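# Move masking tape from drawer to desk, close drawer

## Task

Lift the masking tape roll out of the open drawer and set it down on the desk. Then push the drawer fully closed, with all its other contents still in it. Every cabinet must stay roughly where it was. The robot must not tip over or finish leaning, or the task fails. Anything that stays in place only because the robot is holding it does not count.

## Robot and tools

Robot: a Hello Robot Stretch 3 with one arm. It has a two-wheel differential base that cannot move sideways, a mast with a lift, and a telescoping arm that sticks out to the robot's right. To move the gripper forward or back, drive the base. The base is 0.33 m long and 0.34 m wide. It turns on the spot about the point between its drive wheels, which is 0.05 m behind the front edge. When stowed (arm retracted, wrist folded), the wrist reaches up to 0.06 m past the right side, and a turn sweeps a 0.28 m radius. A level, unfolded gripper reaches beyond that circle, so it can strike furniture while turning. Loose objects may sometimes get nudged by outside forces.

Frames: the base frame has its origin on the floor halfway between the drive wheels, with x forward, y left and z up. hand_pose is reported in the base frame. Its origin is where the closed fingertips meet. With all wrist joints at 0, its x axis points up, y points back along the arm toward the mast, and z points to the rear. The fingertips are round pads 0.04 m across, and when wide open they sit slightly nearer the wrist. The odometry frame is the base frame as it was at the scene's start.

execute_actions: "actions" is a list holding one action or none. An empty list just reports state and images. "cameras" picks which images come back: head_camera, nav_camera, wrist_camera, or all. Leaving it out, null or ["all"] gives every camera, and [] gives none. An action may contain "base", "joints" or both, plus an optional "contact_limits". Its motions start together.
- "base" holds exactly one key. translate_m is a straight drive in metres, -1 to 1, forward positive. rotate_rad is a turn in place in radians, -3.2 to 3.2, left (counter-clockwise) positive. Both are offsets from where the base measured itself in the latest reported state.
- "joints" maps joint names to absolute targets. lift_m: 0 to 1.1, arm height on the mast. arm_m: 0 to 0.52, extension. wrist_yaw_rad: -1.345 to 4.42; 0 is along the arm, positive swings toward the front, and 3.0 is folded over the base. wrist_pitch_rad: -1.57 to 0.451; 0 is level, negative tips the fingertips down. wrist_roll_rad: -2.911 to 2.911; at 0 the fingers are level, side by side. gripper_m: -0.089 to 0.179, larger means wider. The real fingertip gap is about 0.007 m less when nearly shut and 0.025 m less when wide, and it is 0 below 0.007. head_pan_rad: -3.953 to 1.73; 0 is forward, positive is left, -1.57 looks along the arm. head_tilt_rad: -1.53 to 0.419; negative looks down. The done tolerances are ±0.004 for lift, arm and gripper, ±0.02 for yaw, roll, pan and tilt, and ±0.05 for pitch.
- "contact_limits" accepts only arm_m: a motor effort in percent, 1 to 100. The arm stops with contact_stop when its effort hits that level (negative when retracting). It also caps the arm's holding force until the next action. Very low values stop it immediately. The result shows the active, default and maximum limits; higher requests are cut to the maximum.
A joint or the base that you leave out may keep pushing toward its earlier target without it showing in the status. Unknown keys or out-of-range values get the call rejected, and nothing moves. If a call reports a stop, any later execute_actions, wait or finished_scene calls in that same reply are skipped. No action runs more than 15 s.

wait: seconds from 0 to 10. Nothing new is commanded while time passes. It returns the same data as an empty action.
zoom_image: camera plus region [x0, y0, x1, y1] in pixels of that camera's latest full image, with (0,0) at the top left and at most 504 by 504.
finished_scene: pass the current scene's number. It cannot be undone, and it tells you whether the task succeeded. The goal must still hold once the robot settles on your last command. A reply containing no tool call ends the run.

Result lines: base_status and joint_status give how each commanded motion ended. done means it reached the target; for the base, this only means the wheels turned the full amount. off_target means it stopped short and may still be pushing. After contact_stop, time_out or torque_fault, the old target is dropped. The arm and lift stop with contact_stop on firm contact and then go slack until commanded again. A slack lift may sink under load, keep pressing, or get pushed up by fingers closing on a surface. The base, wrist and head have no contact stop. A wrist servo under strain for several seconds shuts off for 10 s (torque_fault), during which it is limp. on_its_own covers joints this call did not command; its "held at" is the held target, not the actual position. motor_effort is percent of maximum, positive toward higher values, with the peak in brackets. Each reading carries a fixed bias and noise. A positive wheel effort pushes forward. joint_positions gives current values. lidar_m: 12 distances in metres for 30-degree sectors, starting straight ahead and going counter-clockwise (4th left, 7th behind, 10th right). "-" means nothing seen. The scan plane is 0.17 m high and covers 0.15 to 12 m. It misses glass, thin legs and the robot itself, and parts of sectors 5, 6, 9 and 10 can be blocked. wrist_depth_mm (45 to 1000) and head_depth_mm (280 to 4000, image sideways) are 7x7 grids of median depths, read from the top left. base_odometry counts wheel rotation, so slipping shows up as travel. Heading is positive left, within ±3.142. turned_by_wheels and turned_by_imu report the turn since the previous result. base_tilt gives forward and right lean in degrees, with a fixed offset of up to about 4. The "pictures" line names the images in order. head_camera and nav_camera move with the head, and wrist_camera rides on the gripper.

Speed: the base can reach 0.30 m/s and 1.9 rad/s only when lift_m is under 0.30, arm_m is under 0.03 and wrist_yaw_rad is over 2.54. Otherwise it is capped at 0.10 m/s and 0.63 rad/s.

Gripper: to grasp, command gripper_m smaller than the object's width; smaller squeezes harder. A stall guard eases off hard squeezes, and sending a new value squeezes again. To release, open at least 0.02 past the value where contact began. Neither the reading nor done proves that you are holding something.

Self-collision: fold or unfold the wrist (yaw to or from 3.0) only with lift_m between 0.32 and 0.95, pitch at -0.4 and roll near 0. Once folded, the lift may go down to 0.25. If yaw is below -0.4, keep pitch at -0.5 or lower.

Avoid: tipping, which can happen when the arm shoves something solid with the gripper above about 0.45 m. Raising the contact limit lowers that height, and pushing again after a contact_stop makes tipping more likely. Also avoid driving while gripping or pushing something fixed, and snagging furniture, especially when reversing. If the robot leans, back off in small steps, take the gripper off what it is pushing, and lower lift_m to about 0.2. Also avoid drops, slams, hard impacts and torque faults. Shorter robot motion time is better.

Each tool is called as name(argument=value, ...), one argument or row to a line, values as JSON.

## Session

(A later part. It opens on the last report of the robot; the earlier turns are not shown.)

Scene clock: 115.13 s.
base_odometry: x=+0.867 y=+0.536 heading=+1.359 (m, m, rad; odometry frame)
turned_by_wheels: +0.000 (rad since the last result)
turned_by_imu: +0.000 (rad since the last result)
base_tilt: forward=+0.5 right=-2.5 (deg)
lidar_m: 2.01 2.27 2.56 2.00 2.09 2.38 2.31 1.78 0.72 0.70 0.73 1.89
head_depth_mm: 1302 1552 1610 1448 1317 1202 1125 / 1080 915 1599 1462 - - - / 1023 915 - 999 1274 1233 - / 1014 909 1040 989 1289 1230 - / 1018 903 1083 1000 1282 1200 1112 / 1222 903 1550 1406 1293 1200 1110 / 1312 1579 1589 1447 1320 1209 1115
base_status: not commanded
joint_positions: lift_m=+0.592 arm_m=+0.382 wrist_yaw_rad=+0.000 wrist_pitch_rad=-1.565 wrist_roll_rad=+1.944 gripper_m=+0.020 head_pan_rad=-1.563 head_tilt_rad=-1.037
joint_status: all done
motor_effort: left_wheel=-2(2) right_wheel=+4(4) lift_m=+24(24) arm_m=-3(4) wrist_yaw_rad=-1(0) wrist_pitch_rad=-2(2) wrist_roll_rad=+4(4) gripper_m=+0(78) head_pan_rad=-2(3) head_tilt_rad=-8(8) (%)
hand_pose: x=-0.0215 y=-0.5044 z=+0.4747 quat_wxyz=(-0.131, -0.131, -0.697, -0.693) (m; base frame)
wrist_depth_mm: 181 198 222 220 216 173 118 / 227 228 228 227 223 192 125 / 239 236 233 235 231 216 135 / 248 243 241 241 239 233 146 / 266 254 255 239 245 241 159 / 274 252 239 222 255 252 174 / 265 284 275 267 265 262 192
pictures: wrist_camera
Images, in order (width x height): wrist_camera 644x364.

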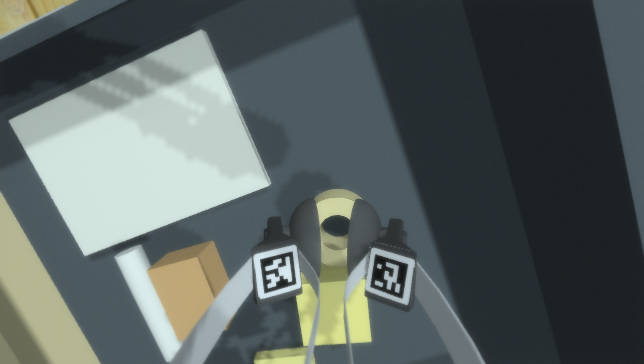

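execute_actions(
  actions=[
    {"joints":{"gripper_m":0.09}},
  ],
  cameras=[],
)

execute_actions(
  actions=[
    {"joints":{"lift_m":0.567}},
  ],
  cameras=["wrist_camera"],
)

execute_actions(
  actions=[
    {"joints":{"gripper_m":0.02}},
  ],
  cameras=["wrist_camera"],
)

Scene clock: 123.20 s.
base_odometry: x=+0.867 y=+0.536 heading=+1.359 (m, m, rad; odometry frame)
turned_by_wheels: +0.000 (rad since the last result)
turned_by_imu: -0.001 (rad since the last result)
base_tilt: forward=+0.5 right=-2.4 (deg)
lidar_m: 2.02 2.28 2.56 2.00 2.09 2.38 2.31 1.78 0.72 0.70 0.73 1.89
head_depth_mm: 1298 1573 1604 1453 1315 1206 1128 / 1086 913 1611 1465 - - - / 1023 916 - 1004 1278 1222 - / 1019 908 1037 992 1278 1225 - / 1026 904 1081 1007 1278 1205 1116 / 1220 907 1565 1414 1295 1201 1110 / 1310 1586 1623 1456 1316 1209 1115
base_status: not commanded
joint_positions: lift_m=+0.592 arm_m=+0.382 wrist_yaw_rad=+0.000 wrist_pitch_rad=-1.565 wrist_roll_rad=+1.944 gripper_m=+0.090 head_pan_rad=-1.563 head_tilt_rad=-1.037
joint_status: all done
motor_effort: left_wheel=-3(2) right_wheel=+4(4) lift_m=+24(23) arm_m=-3(3) wrist_yaw_rad=+0(0) wrist_pitch_rad=-2(2) wrist_roll_rad=+4(4) gripper_m=+1(81) head_pan_rad=-2(3) head_tilt_rad=-8(8) (%)
hand_pose: x=-0.0215 y=-0.5044 z=+0.4747 quat_wxyz=(-0.131, -0.131, -0.697, -0.693) (m; base frame)
wrist_depth_mm: 180 199 222 221 216 174 118 / 227 227 227 228 224 192 125 / 239 235 234 235 231 215 135 / 248 244 241 242 239 233 146 / 265 254 255 236 248 241 159 / 271 269 265 224 258 250 174 / 266 280 275 267 265 262 191
pictures: none
No camera images: the call's "cameras" was empty. Leave "cameras" out to get every camera's image.

Scene clock: 124.20 s.
base_odometry: x=+0.867 y=+0.536 heading=+1.359 (m, m, rad; odometry frame)
turned_by_wheels: +0.000 (rad since the last result)
turned_by_imu: +0.000 (rad since the last result)
base_tilt: forward=+0.4 right=-2.5 (deg)
lidar_m: 2.02 2.28 2.57 2.01 2.09 2.38 2.31 1.78 0.72 0.70 0.73 1.89
head_depth_mm: 1300 1552 1615 1452 1314 1203 1116 / 1087 909 1578 1458 - - - / 1023 911 - 1000 1283 1233 - / 1015 901 1045 986 1279 1229 - / 1014 907 1080 1001 1274 1201 1121 / 1230 908 1572 1408 1299 1200 1109 / 1316 1586 1616 1436 1310 1198 1115
base_status: not commanded
joint_positions: lift_m=+0.567 arm_m=+0.382 wrist_yaw_rad=+0.000 wrist_pitch_rad=-1.565 wrist_roll_rad=+1.944 gripper_m=+0.090 head_pan_rad=-1.563 head_tilt_rad=-1.037
joint_status: all done
motor_effort: left_wheel=-2(3) right_wheel=+4(4) lift_m=+23(22) arm_m=-3(3) wrist_yaw_rad=+0(0) wrist_pitch_rad=-2(2) wrist_roll_rad=+4(4) gripper_m=+0(0) head_pan_rad=-2(2) head_tilt_rad=-8(7) (%)
hand_pose: x=-0.0215 y=-0.5044 z=+0.4497 quat_wxyz=(-0.131, -0.131, -0.697, -0.693) (m; base frame)
wrist_depth_mm: 169 196 201 197 194 173 117 / 208 203 204 203 201 192 125 / 213 210 209 210 207 202 135 / 221 217 214 217 215 209 146 / 227 227 228 215 221 217 158 / 247 226 238 204 231 224 174 / 255 224 245 200 240 235 191
pictures: wrist_camera
Images, in order (width x height): wrist_camera 644x364.

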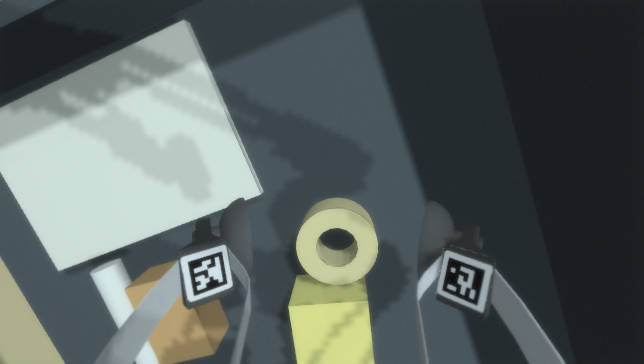

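Scene clock: 125.40 s.
base_odometry: x=+0.867 y=+0.536 heading=+1.359 (m, m, rad; odometry frame)
turned_by_wheels: +0.000 (rad since the last result)
turned_by_imu: +0.000 (rad since the last result)
base_tilt: forward=+0.5 right=-2.5 (deg)
lidar_m: 2.01 2.28 2.56 2.01 2.09 2.39 2.31 1.78 0.72 0.70 0.73 1.89
head_depth_mm: 1297 1547 1601 1449 1321 1201 1119 / 1085 907 1588 1452 - - - / 1015 909 - 998 1278 1232 - / 1014 907 1046 990 1277 1222 - / 1018 906 1072 1005 1281 1199 1111 / 1214 904 1572 1403 1306 1206 1112 / 1307 1561 1602 1448 1319 1201 1112
base_status: not commanded
joint_positions: lift_m=+0.567 arm_m=+0.382 wrist_yaw_rad=+0.000 wrist_pitch_rad=-1.565 wrist_roll_rad=+1.944 gripper_m=+0.020 head_pan_rad=-1.563 head_tilt_rad=-1.037
joint_status: all done
motor_effort: left_wheel=-2(2) right_wheel=+4(4) lift_m=+23(23) arm_m=-3(3) wrist_yaw_rad=-1(0) wrist_pitch_rad=-2(2) wrist_roll_rad=+4(4) gripper_m=+0(79) head_pan_rad=-2(2) head_tilt_rad=-8(7) (%)
hand_pose: x=-0.0215 y=-0.5044 z=+0.4497 quat_wxyz=(-0.131, -0.131, -0.697, -0.693) (m; base frame)
wrist_depth_mm: 168 196 200 197 194 173 117 / 207 203 205 203 200 193 125 / 213 209 210 210 207 203 135 / 220 217 215 216 215 210 146 / 229 226 229 216 221 217 159 / 247 223 235 204 228 225 174 / 255 232 247 200 240 234 192
pictures: wrist_camera
Images, in order (width x height): wrist_camera 644x364.

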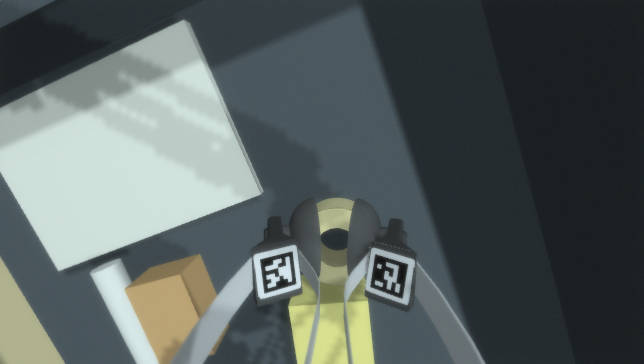

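execute_actions(
  actions=[
    {"base":{"translate_m":0.007},"joints":{"gripper_m":0.09}},
  ],
  cameras=[],
)

execute_actions(
  actions=[
    {"joints":{"lift_m":0.545}},
  ],
  cameras=["wrist_camera"],
)

execute_actions(
  actions=[
    {"joints":{"gripper_m":0.02}},
  ],
  cameras=["wrist_camera","head_camera"],
)

Scene clock: 133.53 s.
base_odometry: x=+0.869 y=+0.543 heading=+1.359 (m, m, rad; odometry frame)
turned_by_wheels: +0.000 (rad since the last result)
turned_by_imu: -0.001 (rad since the last result)
base_tilt: forward=+0.4 right=-2.5 (deg)
lidar_m: 2.01 2.28 2.56 2.00 2.09 2.39 2.32 1.78 0.72 0.70 0.73 1.89
head_depth_mm: 1296 1561 1604 1446 1311 1203 1119 / 1057 906 1573 1453 - - - / 1021 913 - 993 1280 1235 - / 1018 904 1042 989 1283 1234 - / 1021 905 1076 1002 1279 1205 1114 / 1245 927 1561 1408 1294 1205 1120 / 1312 1574 1609 1446 1311 1206 1108
base_status: done
joint_positions: lift_m=+0.567 arm_m=+0.382 wrist_yaw_rad=+0.000 wrist_pitch_rad=-1.565 wrist_roll_rad=+1.944 gripper_m=+0.090 head_pan_rad=-1.563 head_tilt_rad=-1.037
joint_status: all done
motor_effort: left_wheel=-3(2) right_wheel=+4(8) lift_m=+23(23) arm_m=-4(4) wrist_yaw_rad=-1(0) wrist_pitch_rad=-2(2) wrist_roll_rad=+3(4) gripper_m=+1(80) head_pan_rad=-3(2) head_tilt_rad=-7(8) (%)
hand_pose: x=-0.0215 y=-0.5044 z=+0.4497 quat_wxyz=(-0.131, -0.131, -0.697, -0.693) (m; base frame)
wrist_depth_mm: 182 197 200 197 193 173 117 / 208 202 205 203 200 191 125 / 213 209 209 210 206 202 134 / 221 217 215 216 215 209 145 / 229 228 229 202 221 217 158 / 248 221 237 203 230 224 174 / 256 229 246 201 238 235 190
pictures: none
No camera images: the call's "cameras" was empty. Leave "cameras" out to get every camera's image.

Scene clock: 134.47 s.
base_odometry: x=+0.869 y=+0.543 heading=+1.359 (m, m, rad; odometry frame)
turned_by_wheels: +0.000 (rad since the last result)
turned_by_imu: +0.000 (rad since the last result)
base_tilt: forward=+0.5 right=-2.5 (deg)
lidar_m: 2.01 2.27 2.56 2.01 2.09 2.38 2.32 1.78 0.72 0.70 0.73 1.89
head_depth_mm: 1293 1557 1606 1448 1320 1202 1123 / 1061 910 1587 1463 1313 - - / 1017 900 - 995 1278 1228 - / 1017 902 1082 980 1293 1231 - / 1015 907 1077 998 1285 1210 1113 / 1246 924 1549 1403 1302 1207 1105 / 1310 1572 1611 1455 1312 1199 1112
base_status: not commanded
joint_positions: lift_m=+0.545 arm_m=+0.382 wrist_yaw_rad=+0.000 wrist_pitch_rad=-1.565 wrist_roll_rad=+1.944 gripper_m=+0.090 head_pan_rad=-1.563 head_tilt_rad=-1.037
joint_status: all done
motor_effort: left_wheel=-2(2) right_wheel=+4(4) lift_m=+23(23) arm_m=-3(3) wrist_yaw_rad=+0(0) wrist_pitch_rad=-2(2) wrist_roll_rad=+4(4) gripper_m=+0(0) head_pan_rad=-3(1) head_tilt_rad=-8(8) (%)
hand_pose: x=-0.0215 y=-0.5044 z=+0.4277 quat_wxyz=(-0.131, -0.131, -0.697, -0.693) (m; base frame)
wrist_depth_mm: 179 176 180 177 174 170 117 / 183 181 185 182 180 176 125 / 190 187 189 189 185 182 135 / 197 195 193 195 192 188 145 / 205 204 205 178 198 195 158 / 219 200 214 183 207 201 174 / 231 192 220 175 214 211 190
pictures: wrist_camera
Images, in order (width x height): wrist_camera 644x364.

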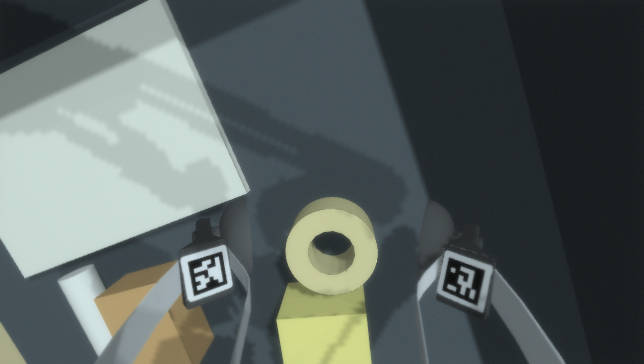

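Scene clock: 135.67 s.
base_odometry: x=+0.869 y=+0.543 heading=+1.359 (m, m, rad; odometry frame)
turned_by_wheels: +0.000 (rad since the last result)
turned_by_imu: +0.000 (rad since the last result)
base_tilt: forward=+0.4 right=-2.4 (deg)
lidar_m: 2.01 2.27 2.56 2.01 2.09 2.39 2.31 1.78 0.72 0.70 0.73 1.89
head_depth_mm: 1307 1558 1606 1453 1313 1212 1123 / 1064 912 1575 1460 1319 - - / 1016 900 - 991 1279 1228 - / 1020 903 1083 994 1279 1223 - / 1022 905 1079 1001 1286 1204 1115 / 1245 925 1567 1400 1296 1207 1114 / 1307 1584 1609 1447 1314 1195 1117
base_status: not commanded
joint_positions: lift_m=+0.545 arm_m=+0.382 wrist_yaw_rad=+0.000 wrist_pitch_rad=-1.566 wrist_roll_rad=+1.944 gripper_m=+0.020 head_pan_rad=-1.563 head_tilt_rad=-1.037
joint_status: all done
motor_effort: left_wheel=-2(2) right_wheel=+4(5) lift_m=+24(24) arm_m=-4(3) wrist_yaw_rad=+0(0) wrist_pitch_rad=-2(2) wrist_roll_rad=+4(4) gripper_m=-7(79) head_pan_rad=-2(3) head_tilt_rad=-8(8) (%)
hand_pose: x=-0.0215 y=-0.5041 z=+0.4278 quat_wxyz=(-0.131, -0.131, -0.696, -0.693) (m; base frame)
wrist_depth_mm: 178 177 180 177 174 170 116 / 183 181 185 182 180 176 125 / 190 187 189 189 186 182 134 / 197 194 193 195 192 189 145 / 205 204 206 177 197 195 158 / 218 196 214 182 - 203 173 / 231 193 222 175 214 209 192
pictures: head_camera (sideways: a quarter turn clockwise sets it upright), wrist_camera
Images, in order (width x height): head_camera 896x504, wrist_camera 644x364.

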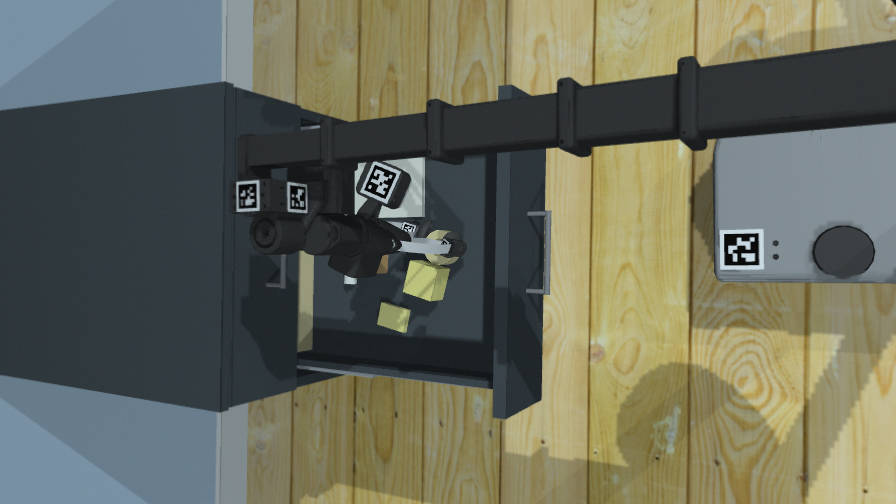

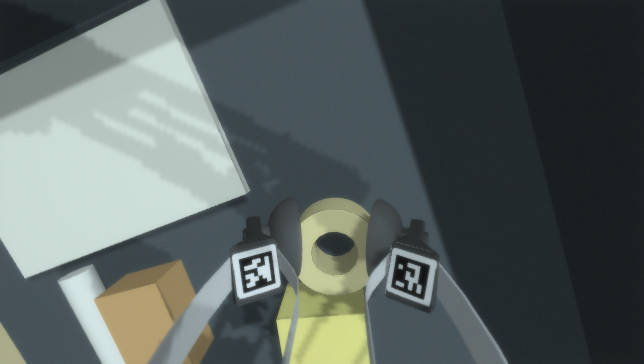

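execute_actions(
  actions=[
    {"joints":{"gripper_m":0.075}},
  ],
  cameras=[],
)

execute_actions(
  actions=[
    {"joints":{"lift_m":0.533}},
  ],
  cameras=[],
)

execute_actions(
  actions=[
    {"joints":{"gripper_m":0.015}},
  ],
  cameras=["wrist_camera"],
)

execute_actions(
  actions=[
    {"joints":{"lift_m":0.9,"head_pan_rad":-0.3,"head_tilt_rad":-0.5}},
  ],
)

Scene clock: 140.37 s.
base_odometry: x=+0.869 y=+0.543 heading=+1.359 (m, m, rad; odometry frame)
turned_by_wheels: +0.000 (rad since the last result)
turned_by_imu: -0.001 (rad since the last result)
base_tilt: forward=+0.5 right=-2.5 (deg)
lidar_m: 2.01 2.27 2.56 2.00 2.09 2.39 2.32 1.78 0.72 0.70 0.73 1.90
head_depth_mm: 1298 1560 1607 1453 1322 1208 1118 / 1056 908 1583 1451 1324 - - / 1014 901 - 987 1287 1224 - / 1016 900 1083 978 1278 1230 - / 1017 904 1077 1001 1275 1207 1121 / 1254 924 1560 1403 1298 1209 1109 / 1308 1585 1604 1457 1327 1207 1113
base_status: not commanded
joint_positions: lift_m=+0.545 arm_m=+0.382 wrist_yaw_rad=+0.000 wrist_pitch_rad=-1.566 wrist_roll_rad=+1.944 gripper_m=+0.075 head_pan_rad=-1.563 head_tilt_rad=-1.037
joint_status: all done
motor_effort: left_wheel=-2(2) right_wheel=+4(4) lift_m=+23(24) arm_m=-3(3) wrist_yaw_rad=+0(0) wrist_pitch_rad=-1(1) wrist_roll_rad=+4(3) gripper_m=+1(80) head_pan_rad=-2(2) head_tilt_rad=-8(9) (%)
hand_pose: x=-0.0215 y=-0.5041 z=+0.4278 quat_wxyz=(-0.131, -0.131, -0.696, -0.693) (m; base frame)
wrist_depth_mm: 179 176 180 177 174 170 116 / 183 181 185 183 179 176 125 / 191 187 190 189 186 182 134 / 196 193 193 195 192 189 145 / 205 204 205 179 198 195 158 / 219 196 214 183 207 201 173 / 231 192 220 175 214 210 192
pictures: none
No camera images: the call's "cameras" was empty. Leave "cameras" out to get every camera's image.

Scene clock: 141.13 s.
base_odometry: x=+0.869 y=+0.543 heading=+1.359 (m, m, rad; odometry frame)
turned_by_wheels: +0.000 (rad since the last result)
turned_by_imu: +0.000 (rad since the last result)
base_tilt: forward=+0.5 right=-2.5 (deg)
lidar_m: 2.01 2.28 2.56 2.01 2.09 2.38 2.32 1.78 0.72 0.70 0.73 1.90
head_depth_mm: 1294 1559 1606 1451 1314 1207 1113 / 1056 907 1555 1470 1320 - - / 1018 902 - 998 1276 1235 - / 1018 901 1070 978 1277 1227 - / 1021 905 1077 1002 1290 1204 1114 / 1257 920 1550 1415 1295 1208 1117 / 1313 1578 1613 1446 1315 1202 1115
base_status: not commanded
joint_positions: lift_m=+0.533 arm_m=+0.382 wrist_yaw_rad=+0.000 wrist_pitch_rad=-1.566 wrist_roll_rad=+1.944 gripper_m=+0.075 head_pan_rad=-1.563 head_tilt_rad=-1.037
joint_status: all done
motor_effort: left_wheel=-2(3) right_wheel=+4(5) lift_m=+23(24) arm_m=-3(3) wrist_yaw_rad=+0(0) wrist_pitch_rad=-2(1) wrist_roll_rad=+4(4) gripper_m=+0(0) head_pan_rad=-2(3) head_tilt_rad=-8(8) (%)
hand_pose: x=-0.0215 y=-0.5041 z=+0.4158 quat_wxyz=(-0.131, -0.131, -0.696, -0.693) (m; base frame)
wrist_depth_mm: 168 165 168 165 163 160 116 / 172 169 174 171 168 165 125 / 177 175 178 176 174 171 134 / 184 182 181 183 180 177 145 / 191 191 192 167 186 182 158 / 199 196 201 172 193 188 173 / 214 179 207 163 201 196 191
pictures: none
No camera images: the call's "cameras" was empty. Leave "cameras" out to get every camera's image.

Scene clock: 142.23 s.
base_odometry: x=+0.869 y=+0.543 heading=+1.359 (m, m, rad; odometry frame)
turned_by_wheels: +0.000 (rad since the last result)
turned_by_imu: +0.000 (rad since the last result)
base_tilt: forward=+0.4 right=-2.4 (deg)
lidar_m: 2.01 2.27 2.56 2.01 2.08 2.39 2.32 1.78 0.72 0.70 0.73 1.89
head_depth_mm: 1295 1554 1608 1441 1318 1207 1113 / 1064 910 1562 1472 1321 - - / 1018 903 - 996 1283 1232 - / 1017 903 1071 971 1287 1230 - / 1019 905 1074 1002 1278 1211 1118 / 1253 920 1554 1407 1297 1204 1115 / 1313 1582 1601 1444 1314 1210 1116
base_status: not commanded
joint_positions: lift_m=+0.533 arm_m=+0.382 wrist_yaw_rad=+0.000 wrist_pitch_rad=-1.566 wrist_roll_rad=+1.944 gripper_m=+0.016 head_pan_rad=-1.563 head_tilt_rad=-1.037
joint_status: all done
motor_effort: left_wheel=-2(2) right_wheel=+5(5) lift_m=+23(24) arm_m=-3(4) wrist_yaw_rad=+0(0) wrist_pitch_rad=-1(2) wrist_roll_rad=+4(4) gripper_m=-11(85) head_pan_rad=-3(3) head_tilt_rad=-8(8) (%)
hand_pose: x=-0.0215 y=-0.5041 z=+0.4158 quat_wxyz=(-0.131, -0.131, -0.696, -0.693) (m; base frame)
wrist_depth_mm: 168 165 168 166 163 160 117 / 172 169 174 171 168 165 125 / 177 175 178 177 174 171 134 / 184 181 182 183 180 177 145 / 191 191 193 165 184 183 158 / 199 197 203 171 - 190 173 / 214 178 209 163 201 196 191
pictures: wrist_camera
Images, in order (width x height): wrist_camera 644x364.

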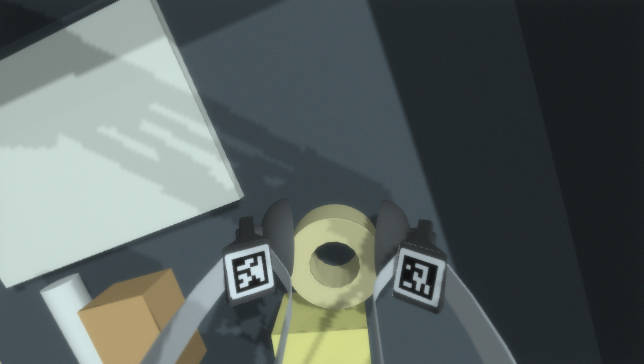

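Scene clock: 146.40 s.
base_odometry: x=+0.869 y=+0.543 heading=+1.359 (m, m, rad; odometry frame)
turned_by_wheels: +0.000 (rad since the last result)
turned_by_imu: -0.001 (rad since the last result)
base_tilt: forward=+0.4 right=-2.5 (deg)
lidar_m: 2.01 2.27 2.55 2.01 2.09 2.38 2.32 1.79 0.72 0.70 0.73 1.89
head_depth_mm: 2020 2124 2252 2272 1892 1531 1288 / 2314 2429 2680 2485 1887 1528 1283 / 2262 2144 2676 2437 1911 1538 1283 / 2207 2190 2609 2489 1918 1529 1306 / 2158 2213 2538 2528 1896 1529 1306 / 2098 2181 2466 2509 1889 1548 1297 / 2042 1969 2402 2545 1925 1550 1297
base_status: not commanded
joint_positions: lift_m=+0.900 arm_m=+0.382 wrist_yaw_rad=+0.000 wrist_pitch_rad=-1.566 wrist_roll_rad=+1.944 gripper_m=+0.016 head_pan_rad=-0.307 head_tilt_rad=-0.507
joint_status: all done
motor_effort: left_wheel=-2(3) right_wheel=+5(5) lift_m=+46(49) arm_m=-3(3) wrist_yaw_rad=+0(0) wrist_pitch_rad=-2(1) wrist_roll_rad=+4(4) gripper_m=-11(10) head_pan_rad=+3(43) head_tilt_rad=+4(39) (%)
hand_pose: x=-0.0215 y=-0.5041 z=+0.7819 quat_wxyz=(-0.131, -0.131, -0.696, -0.693) (m; base frame)
wrist_depth_mm: 884 875 871 839 495 - - / 295 481 519 518 511 - 824 / 302 359 535 526 519 882 863 / 313 332 547 544 539 913 894 / 323 324 428 165 551 941 915 / 336 334 393 172 - 980 953 / 353 346 404 - - - -
pictures: head_camera (sideways: a quarter turn clockwise sets it upright), nav_camera (sideways: a quarter turn counterclockwise sets it upright), wrist_camera
Images, in order (width x height): head_camera 896x504, nav_camera 672x504, wrist_camera 644x364.

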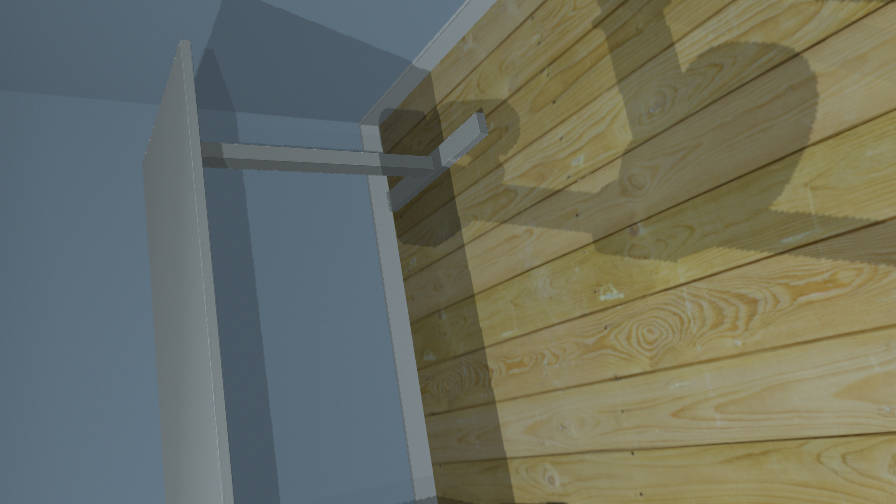

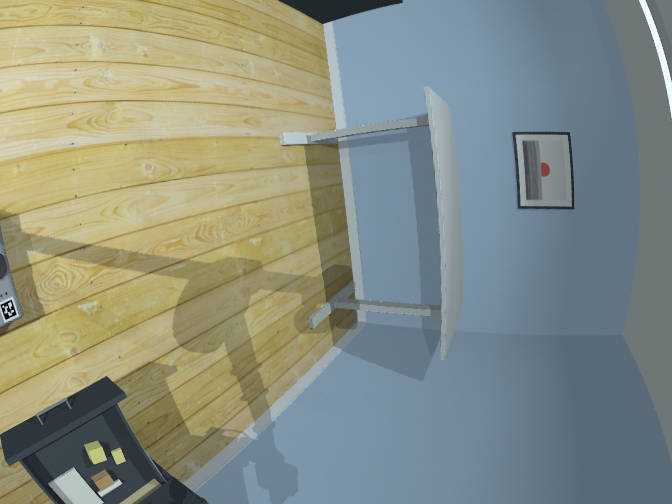

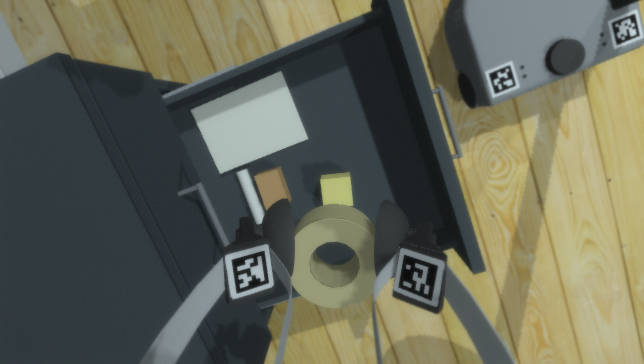

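execute_actions(
  actions=[
    {"base":{"translate_m":0.8},"joints":{"arm_m":0.0,"lift_m":1.05,"head_pan_rad":0,"head_tilt_rad":-0.35,"wrist_roll_rad":1.57}},
  ],
  cameras=["head_camera","nav_camera"],
)

Scene clock: 164.83 s.
base_odometry: x=+1.037 y=+1.325 heading=+1.359 (m, m, rad; odometry frame)
turned_by_wheels: +0.000 (rad since the last result)
turned_by_imu: +0.002 (rad since the last result)
base_tilt: forward=+0.4 right=-2.5 (deg)
lidar_m: 1.22 1.74 1.71 2.46 2.53 3.23 3.12 0.99 0.93 1.32 1.39 1.54
head_depth_mm: 1401 1490 1573 1007 1883 1747 1433 / 1394 1519 1570 1015 1915 1783 1442 / 1392 1509 1566 1032 1908 1764 1437 / 1391 1499 1571 1037 1895 1768 1436 / 1392 1506 1575 1038 1922 1726 1446 / 1409 1515 1575 1052 1845 1674 1451 / 1423 1514 1622 1051 1911 1782 1450
base_status: done
joint_positions: lift_m=+1.050 arm_m=+0.001 wrist_yaw_rad=+0.000 wrist_pitch_rad=-1.566 wrist_roll_rad=+1.574 gripper_m=+0.016 head_pan_rad=-0.007 head_tilt_rad=-0.359
joint_status: all done
motor_effort: left_wheel=-2(3) right_wheel=+4(9) lift_m=+46(47) arm_m=-4(3) wrist_yaw_rad=+0(0) wrist_pitch_rad=-2(1) wrist_roll_rad=-2(4) gripper_m=-11(11) head_pan_rad=+4(25) head_tilt_rad=+5(23) (%)
hand_pose: x=-0.0215 y=-0.1229 z=+0.9319 quat_wxyz=(-0.001, -0.001, -0.709, -0.706) (m; base frame)
wrist_depth_mm: - - - - 974 950 954 / - - - - - - 964 / - - - - - - - / - - - - - - - / - - - 165 - - - / - - - 172 - - - / - - - - - - -
pictures: head_camera (sideways: a quarter turn clockwise sets it upright), nav_camera (sideways: a quarter turn counterclockwise sets it upright)
Images, in order (width x height): head_camera 896x504, nav_camera 672x504.

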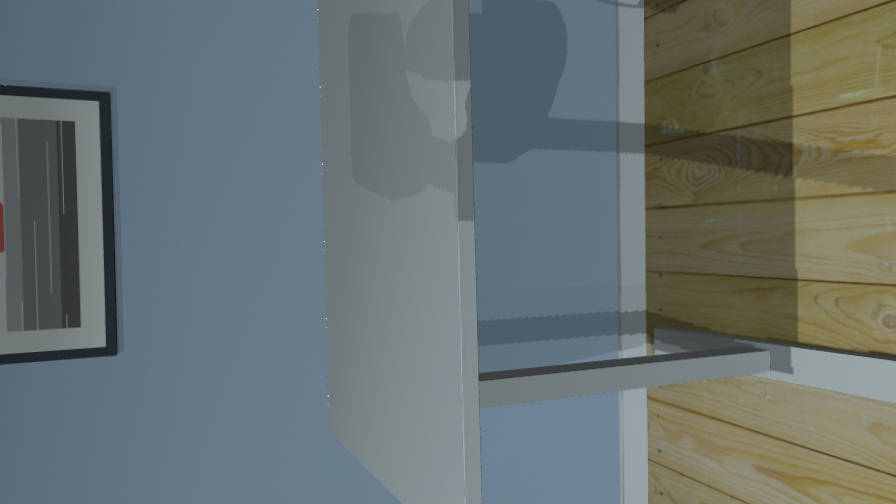

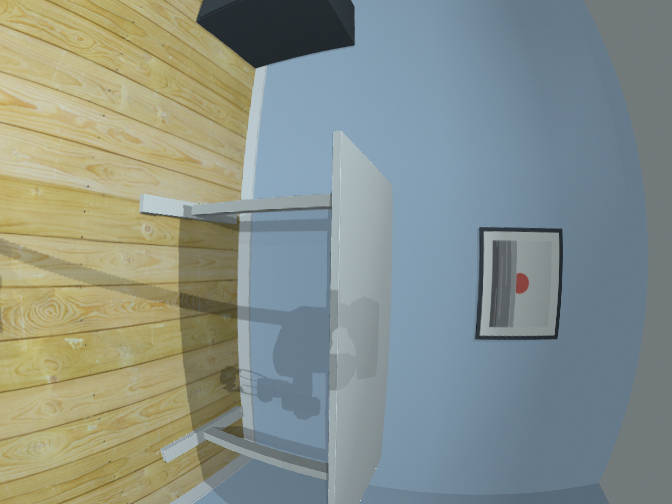

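execute_actions(
  actions=[
    {"base":{"translate_m":0.22},"joints":{"lift_m":1.1,"head_tilt_rad":0.0}},
  ],
  cameras=["head_camera"],
)

execute_actions(
  actions=[
    {"base":{"rotate_rad":1.57},"joints":{"head_pan_rad":-1.57,"head_tilt_rad":-0.5,"wrist_pitch_rad":-1.0}},
  ],
)

Scene clock: 179.17 s.
base_odometry: x=+1.083 y=+1.540 heading=+1.359 (m, m, rad; odometry frame)
turned_by_wheels: +0.000 (rad since the last result)
turned_by_imu: +0.000 (rad since the last result)
base_tilt: forward=+0.4 right=-2.4 (deg)
lidar_m: 1.00 1.01 1.58 2.45 2.53 3.44 3.35 1.09 1.18 1.33 1.37 1.38
head_depth_mm: 1339 1349 1363 1390 1388 839 648 / 1343 1341 1345 1380 1401 844 649 / 1350 1353 1350 1392 1400 851 652 / 1349 1338 1363 1402 1401 854 657 / 1356 1353 1357 1395 1402 864 661 / 1356 1381 1389 1403 1416 868 665 / 1373 1378 1387 1400 1412 877 667
base_status: done
joint_positions: lift_m=+1.100 arm_m=+0.001 wrist_yaw_rad=+0.000 wrist_pitch_rad=-1.566 wrist_roll_rad=+1.574 gripper_m=+0.016 head_pan_rad=-0.007 head_tilt_rad=-0.013
joint_status: all done
motor_effort: left_wheel=-2(3) right_wheel=+4(9) lift_m=+46(48) arm_m=-4(3) wrist_yaw_rad=+0(0) wrist_pitch_rad=-1(2) wrist_roll_rad=-3(3) gripper_m=-10(11) head_pan_rad=+5(4) head_tilt_rad=+7(35) (%)
hand_pose: x=-0.0215 y=-0.1229 z=+0.9819 quat_wxyz=(-0.001, -0.001, -0.709, -0.706) (m; base frame)
wrist_depth_mm: - - - - - - - / - - - - - - - / - - - - - - - / - - - - - - - / - - - 166 - - - / - - - 172 - - - / - - - - - - -
pictures: head_camera (sideways: a quarter turn clockwise sets it upright)
Images, in order (width x height): head_camera 896x504.

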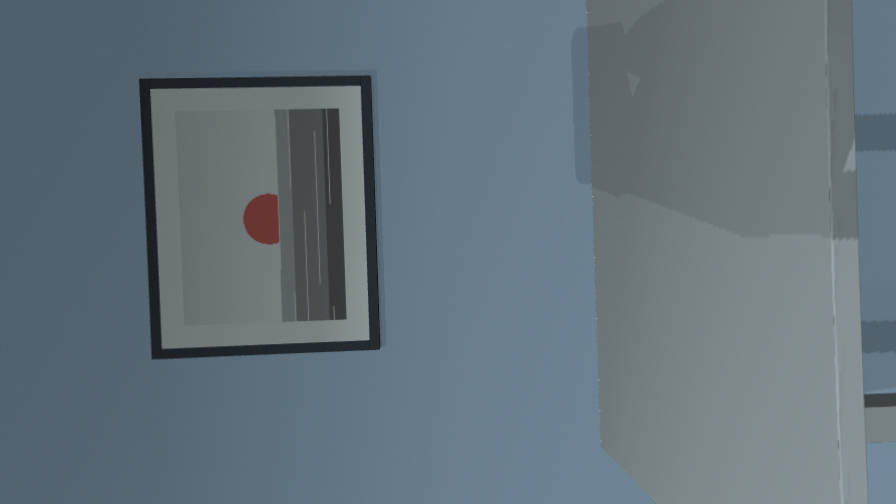

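Scene clock: 182.63 s.
base_odometry: x=+1.083 y=+1.540 heading=+2.929 (m, m, rad; odometry frame)
turned_by_wheels: +1.570 (rad since the last result)
turned_by_imu: +1.548 (rad since the last result)
base_tilt: forward=+0.4 right=-2.5 (deg)
lidar_m: 2.45 2.29 3.44 3.34 1.09 1.18 1.33 1.37 1.37 1.00 1.01 1.58
head_depth_mm: - - - - - - 1267 / - - - - - - 1251 / - - 985 - - - 1256 / 1221 1330 995 747 1772 - 1295 / 1220 1336 1002 752 1777 1447 1314 / 1230 1341 1006 755 1281 1495 1281 / 1224 1335 1006 757 1807 1577 1318
base_status: done
joint_positions: lift_m=+1.100 arm_m=+0.001 wrist_yaw_rad=+0.000 wrist_pitch_rad=-1.010 wrist_roll_rad=+1.574 gripper_m=+0.016 head_pan_rad=-1.563 head_tilt_rad=-0.494
joint_status: all done
motor_effort: left_wheel=-2(5) right_wheel=+4(7) lift_m=+46(46) arm_m=-3(3) wrist_yaw_rad=+0(0) wrist_pitch_rad=+4(5) wrist_roll_rad=-2(3) gripper_m=-11(11) head_pan_rad=-3(41) head_tilt_rad=-4(42) (%)
hand_pose: x=-0.0215 y=-0.2617 z=+1.0084 quat_wxyz=(-0.001, -0.001, -0.875, -0.484) (m; base frame)
wrist_depth_mm: 463 - - - - 923 831 / 493 - - - - 945 - / 535 - - - - 953 - / 586 466 - - - - 894 / 650 493 - 165 - - 898 / 726 509 - 172 - - 931 / - 530 - - - - 935
pictures: head_camera (sideways: a quarter turn clockwise sets it upright), nav_camera (sideways: a quarter turn counterclockwise sets it upright), wrist_camera
Images, in order (width x height): head_camera 896x504, nav_camera 672x504, wrist_camera 644x364.

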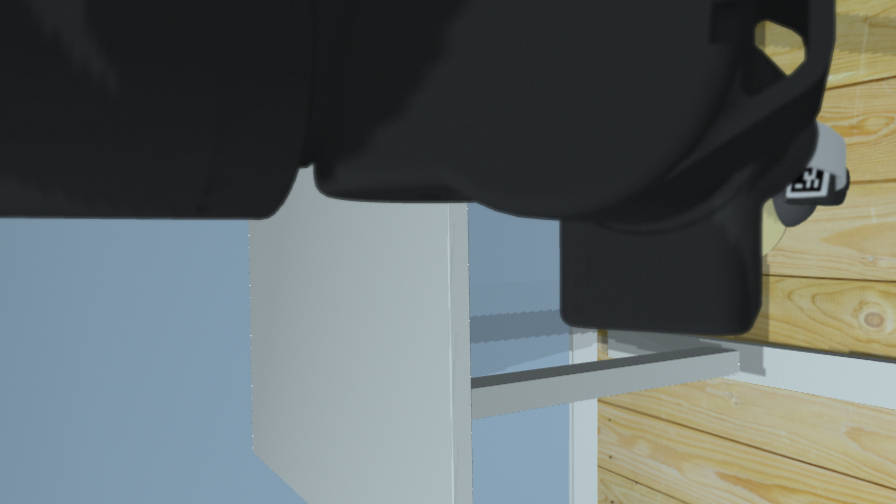

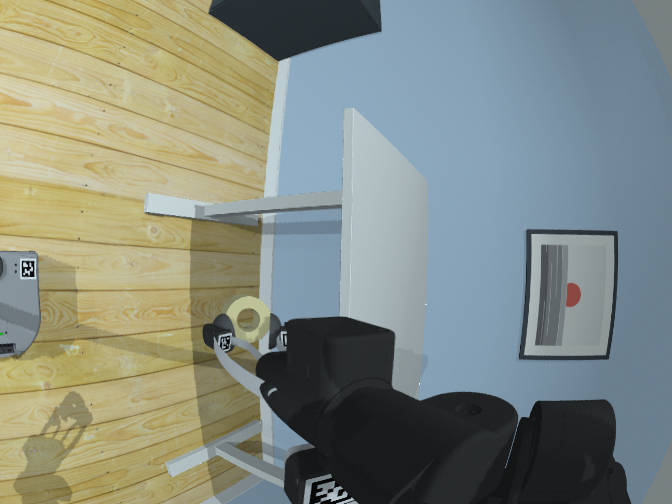

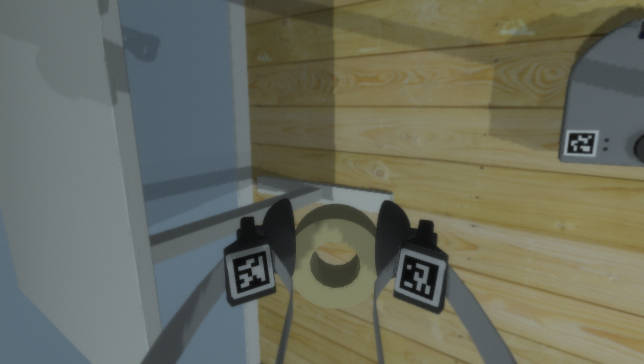

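execute_actions(
  actions=[
    {"base":{"rotate_rad":1.0}},
  ],
  cameras=[],
)

execute_actions(
  actions=[
    {"base":{"translate_m":-0.25}},
  ],
  cameras=[],
)

execute_actions(
  actions=[
    {"base":{"rotate_rad":-1.0},"joints":{"wrist_roll_rad":0.0,"wrist_pitch_rad":-0.9}},
  ],
  cameras=[],
)

execute_actions(
  actions=[
    {"joints":{"arm_m":0.45}},
  ],
)

Scene clock: 196.50 s.
base_odometry: x=+1.083 y=+1.540 heading=-2.355 (m, m, rad; odometry frame)
turned_by_wheels: +1.000 (rad since the last result)
turned_by_imu: +0.985 (rad since the last result)
base_tilt: forward=+0.4 right=-2.5 (deg)
lidar_m: 2.73 3.35 1.09 1.11 1.34 1.37 1.37 1.44 1.00 1.58 2.45 2.29
head_depth_mm: - - - - - - 1273 / - - - - - - 1252 / - - 1727 - - - 1245 / 2374 2578 1705 1840 1990 - 1289 / 2327 2561 1862 2069 2005 1564 1308 / 2210 2423 2566 2553 1942 1577 1311 / 2122 2260 2455 2546 1955 1576 1319
base_status: done
joint_positions: lift_m=+1.100 arm_m=+0.001 wrist_yaw_rad=+0.000 wrist_pitch_rad=-1.010 wrist_roll_rad=+1.574 gripper_m=+0.016 head_pan_rad=-1.563 head_tilt_rad=-0.494
joint_status: not commanded
motor_effort: left_wheel=-2(5) right_wheel=+5(7) lift_m=+46(46) arm_m=-3(3) wrist_yaw_rad=+0(1) wrist_pitch_rad=+4(4) wrist_roll_rad=-3(3) gripper_m=-10(11) head_pan_rad=-3(3) head_tilt_rad=-4(3) (%)
hand_pose: x=-0.0215 y=-0.2617 z=+1.0084 quat_wxyz=(-0.001, -0.001, -0.875, -0.484) (m; base frame)
wrist_depth_mm: - - - - - 912 828 / - - - - - 960 - / - - - - - 977 - / - - - - - - 879 / - - - 165 - - 913 / - - - 172 - - 922 / - - - - - - 927
pictures: none
No camera images: the call's "cameras" was empty. Leave "cameras" out to get every camera's image.

Scene clock: 200.33 s.
base_odometry: x=+1.260 y=+1.717 heading=-2.355 (m, m, rad; odometry frame)
turned_by_wheels: +0.000 (rad since the last result)
turned_by_imu: -0.003 (rad since the last result)
base_tilt: forward=+0.5 right=-2.4 (deg)
lidar_m: 2.91 3.57 1.19 1.25 1.20 1.13 1.13 1.23 0.85 1.61 1.92 2.52
head_depth_mm: - - - - - - 1244 / - - - - - - 1249 / - - 1910 - - - 1253 / 2034 2192 1836 1988 2085 - 1296 / 2376 2569 1744 1848 1974 1552 1313 / 2365 2502 1768 1956 1939 1574 1308 / 2213 2397 2583 2611 1949 1571 1324
base_status: done
joint_positions: lift_m=+1.100 arm_m=+0.001 wrist_yaw_rad=+0.000 wrist_pitch_rad=-1.010 wrist_roll_rad=+1.574 gripper_m=+0.016 head_pan_rad=-1.563 head_tilt_rad=-0.494
joint_status: not commanded
motor_effort: left_wheel=-1(4) right_wheel=+4(4) lift_m=+46(46) arm_m=-3(3) wrist_yaw_rad=-1(0) wrist_pitch_rad=+4(4) wrist_roll_rad=-3(3) gripper_m=-11(11) head_pan_rad=-3(3) head_tilt_rad=-4(4) (%)
hand_pose: x=-0.0215 y=-0.2617 z=+1.0084 quat_wxyz=(-0.001, -0.001, -0.875, -0.484) (m; base frame)
wrist_depth_mm: - 346 - - - 917 830 / - 407 - - - 957 - / - - - - - 966 - / - - - - - - 892 / - - - 166 - - 902 / - - - 172 - - 922 / - - - - - - 931
pictures: none
No camera images: the call's "cameras" was empty. Leave "cameras" out to get every camera's image.

Scene clock: 202.87 s.
base_odometry: x=+1.260 y=+1.717 heading=+2.929 (m, m, rad; odometry frame)
turned_by_wheels: -1.000 (rad since the last result)
turned_by_imu: -0.988 (rad since the last result)
base_tilt: forward=+0.5 right=-2.5 (deg)
lidar_m: 2.58 2.51 3.08 3.57 1.30 1.24 1.20 1.12 1.18 1.23 0.85 1.61
head_depth_mm: - - - - - - - / - - - - - - - / - - - - - - 1231 / 1028 1127 1063 653 535 1472 1312 / 1034 1128 1003 681 536 1563 1315 / 1037 1132 1009 684 537 1567 1311 / 1041 1133 1006 690 541 1123 1256
base_status: done
joint_positions: lift_m=+1.100 arm_m=+0.001 wrist_yaw_rad=+0.000 wrist_pitch_rad=-0.913 wrist_roll_rad=+0.006 gripper_m=+0.016 head_pan_rad=-1.563 head_tilt_rad=-0.494
joint_status: all done
motor_effort: left_wheel=+3(5) right_wheel=-2(4) lift_m=+46(46) arm_m=-3(4) wrist_yaw_rad=+0(0) wrist_pitch_rad=+6(6) wrist_roll_rad=-4(6) gripper_m=-10(11) head_pan_rad=-3(4) head_tilt_rad=-4(4) (%)
hand_pose: x=-0.0216 y=-0.2836 z=+1.0208 quat_wxyz=(+0.633, +0.311, -0.636, -0.313) (m; base frame)
wrist_depth_mm: 350 346 339 332 325 317 312 / 318 313 310 300 297 291 286 / 319 - 957 - - - 952 / - - - - - - - / - - - 166 - - - / - - - 172 - - - / - - - - - - -
pictures: none
No camera images: the call's "cameras" was empty. Leave "cameras" out to get every camera's image.

Scene clock: 207.37 s.
base_odometry: x=+1.260 y=+1.717 heading=+2.929 (m, m, rad; odometry frame)
turned_by_wheels: +0.000 (rad since the last result)
turned_by_imu: -0.001 (rad since the last result)
base_tilt: forward=+0.4 right=-2.4 (deg)
lidar_m: 2.58 2.52 3.07 3.55 1.30 1.23 1.20 1.13 1.18 1.23 0.85 1.61
head_depth_mm: 1064 1109 974 670 530 1550 1304 / 1050 1129 982 672 532 1557 1306 / - 1135 985 676 531 1552 1304 / 1029 1122 936 678 535 1562 1312 / 1034 1126 1002 681 536 1566 1307 / 1037 1131 999 681 537 1562 1308 / 1040 1131 1006 687 540 1119 1246
base_status: not commanded
joint_positions: lift_m=+1.100 arm_m=+0.450 wrist_yaw_rad=+0.000 wrist_pitch_rad=-0.912 wrist_roll_rad=+0.005 gripper_m=+0.016 head_pan_rad=-1.563 head_tilt_rad=-0.494
joint_status: all done
motor_effort: left_wheel=+2(3) right_wheel=-2(3) lift_m=+46(46) arm_m=+4(5) wrist_yaw_rad=+0(0) wrist_pitch_rad=+5(6) wrist_roll_rad=-3(4) gripper_m=-11(10) head_pan_rad=-3(3) head_tilt_rad=-3(4) (%)
hand_pose: x=-0.0216 y=-0.7323 z=+1.0209 quat_wxyz=(+0.633, +0.311, -0.636, -0.313) (m; base frame)
wrist_depth_mm: 348 342 336 329 321 315 312 / 316 313 306 298 295 287 284 / 288 285 281 276 271 267 263 / 267 263 259 255 250 248 245 / 248 243 242 165 237 230 227 / 230 228 221 172 - 217 213 / 216 214 211 208 205 203 201
pictures: head_camera (sideways: a quarter turn clockwise sets it upright), nav_camera (sideways: a quarter turn counterclockwise sets it upright), wrist_camera
Images, in order (width x height): head_camera 896x504, nav_camera 672x504, wrist_camera 644x364.

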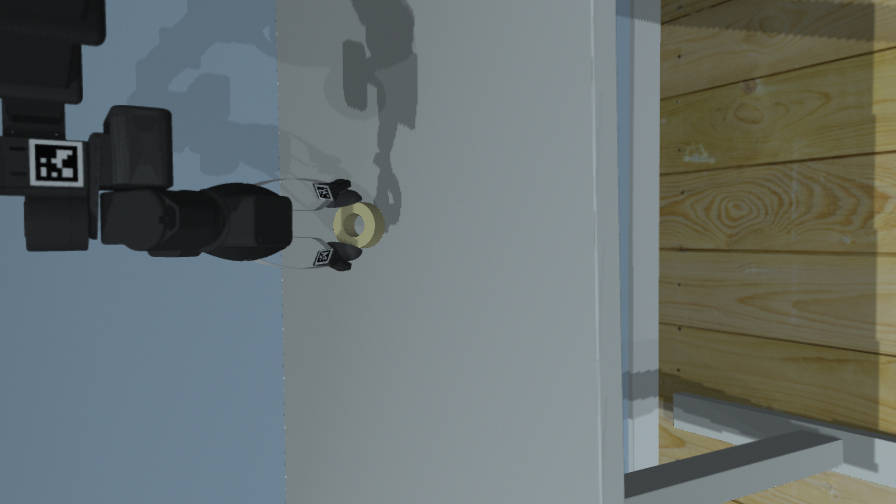

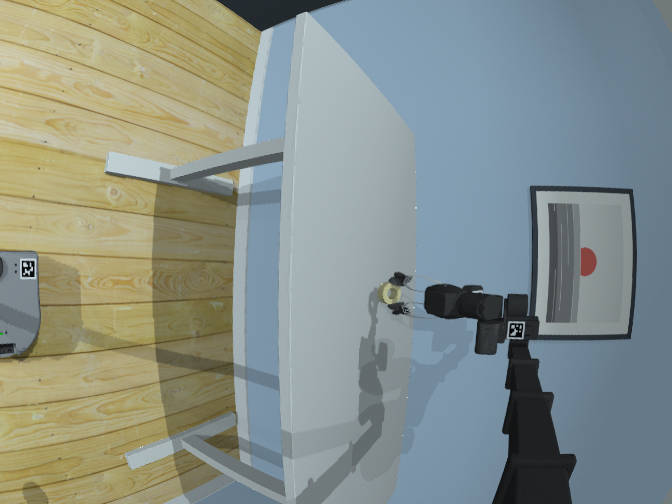

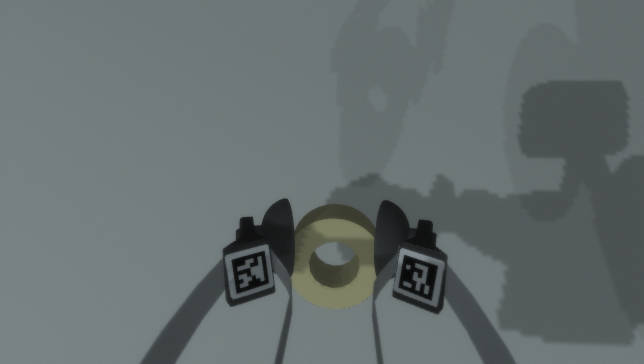

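execute_actions(
  actions=[
    {"joints":{"wrist_pitch_rad":-1.25,"arm_m":0.5}},
  ],
  cameras=["head_camera","wrist_camera"],
)

Scene clock: 211.73 s.
base_odometry: x=+1.260 y=+1.717 heading=+2.929 (m, m, rad; odometry frame)
turned_by_wheels: +0.000 (rad since the last result)
turned_by_imu: -0.001 (rad since the last result)
base_tilt: forward=+0.5 right=-2.4 (deg)
lidar_m: 2.58 2.52 3.08 3.55 1.30 1.23 1.20 1.13 1.18 1.23 0.85 1.61
head_depth_mm: 1050 1118 974 671 528 1555 1299 / 1047 1116 977 674 530 1549 1300 / - 1135 985 671 534 1556 1311 / 1024 1111 964 678 535 1562 1313 / 1032 1130 997 681 535 1563 1312 / 1034 1130 1006 687 537 1578 1324 / 1043 1135 1008 688 540 1114 1250
base_status: not commanded
joint_positions: lift_m=+1.100 arm_m=+0.500 wrist_yaw_rad=+0.000 wrist_pitch_rad=-1.251 wrist_roll_rad=+0.005 gripper_m=+0.016 head_pan_rad=-1.563 head_tilt_rad=-0.494
joint_status: all done
motor_effort: left_wheel=+2(3) right_wheel=-2(2) lift_m=+46(46) arm_m=+4(4) wrist_yaw_rad=-1(0) wrist_pitch_rad=+0(5) wrist_roll_rad=-4(4) gripper_m=-11(11) head_pan_rad=-3(3) head_tilt_rad=-4(4) (%)
hand_pose: x=-0.0216 y=-0.7024 z=+0.9875 quat_wxyz=(+0.572, +0.413, -0.574, -0.415) (m; base frame)
wrist_depth_mm: 225 222 218 215 211 209 205 / 221 218 214 211 208 205 202 / 217 214 211 207 204 201 199 / 214 210 207 204 200 199 195 / 209 208 205 165 197 195 193 / 205 203 200 171 - 192 189 / 202 201 197 194 192 189 186
pictures: head_camera (sideways: a quarter turn clockwise sets it upright), wrist_camera
Images, in order (width x height): head_camera 896x504, wrist_camera 644x364.

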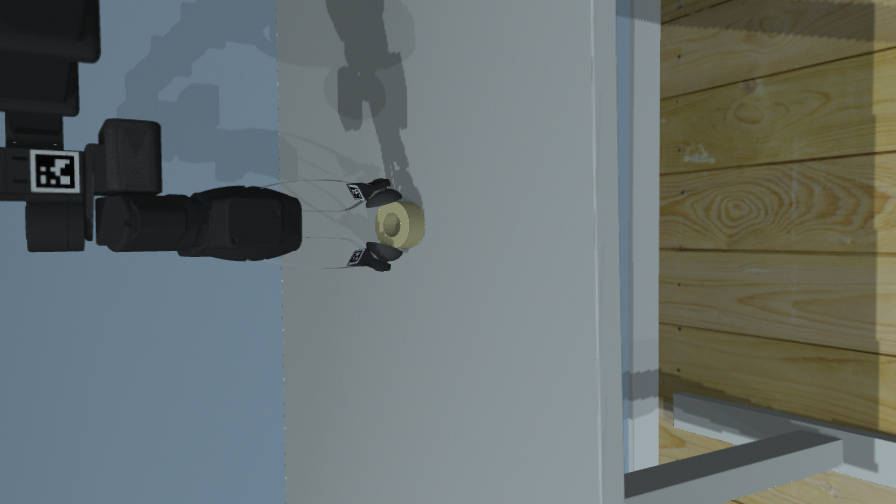

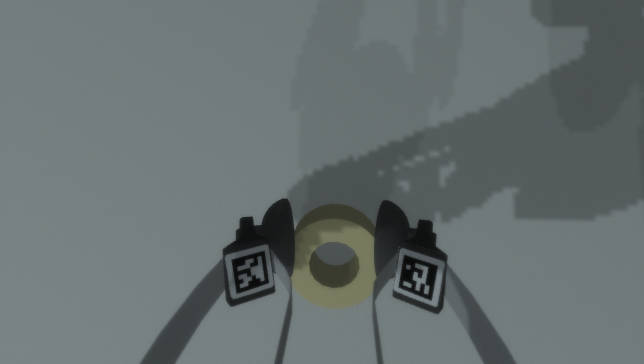

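execute_actions(
  actions=[
    {"joints":{"wrist_pitch_rad":-1.55}},
  ],
  cameras=["wrist_camera"],
)

Scene clock: 214.80 s.
base_odometry: x=+1.260 y=+1.717 heading=+2.929 (m, m, rad; odometry frame)
turned_by_wheels: +0.000 (rad since the last result)
turned_by_imu: -0.001 (rad since the last result)
base_tilt: forward=+0.4 right=-2.4 (deg)
lidar_m: 2.58 2.51 3.07 3.56 1.30 1.23 1.20 1.13 1.18 1.23 0.85 1.61
head_depth_mm: 1056 1117 973 672 531 1550 1302 / 1048 1121 979 674 531 1554 1313 / - 1143 928 647 533 1558 1307 / 1027 1123 932 647 535 1566 1306 / 1028 1132 998 683 536 1559 1315 / 1031 1133 1005 684 537 1561 1308 / 1038 1135 1010 688 538 1114 1247
base_status: not commanded
joint_positions: lift_m=+1.100 arm_m=+0.500 wrist_yaw_rad=+0.000 wrist_pitch_rad=-1.544 wrist_roll_rad=+0.005 gripper_m=+0.016 head_pan_rad=-1.563 head_tilt_rad=-0.494
joint_status: all done
motor_effort: left_wheel=+2(2) right_wheel=-2(2) lift_m=+46(46) arm_m=+4(4) wrist_yaw_rad=+0(0) wrist_pitch_rad=-2(2) wrist_roll_rad=-3(4) gripper_m=-11(11) head_pan_rad=-2(3) head_tilt_rad=-4(4) (%)
hand_pose: x=-0.0216 y=-0.6274 z=+0.9815 quat_wxyz=(+0.505, +0.492, -0.507, -0.495) (m; base frame)
wrist_depth_mm: 182 179 177 175 172 170 167 / 187 185 182 179 177 174 171 / 192 189 187 185 182 179 177 / 198 196 194 190 187 185 182 / 205 203 199 165 192 190 188 / 211 209 208 172 - 196 193 / 219 215 212 209 205 203 200
pictures: wrist_camera
Images, in order (width x height): wrist_camera 644x364.

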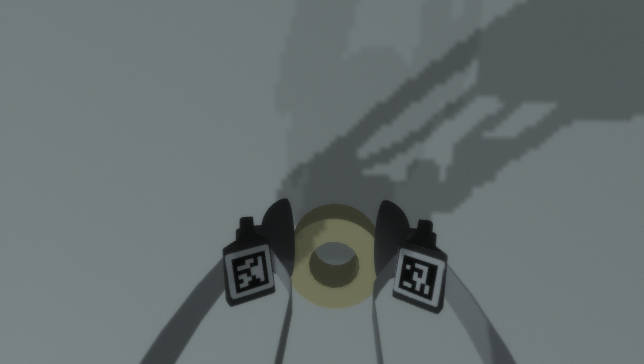

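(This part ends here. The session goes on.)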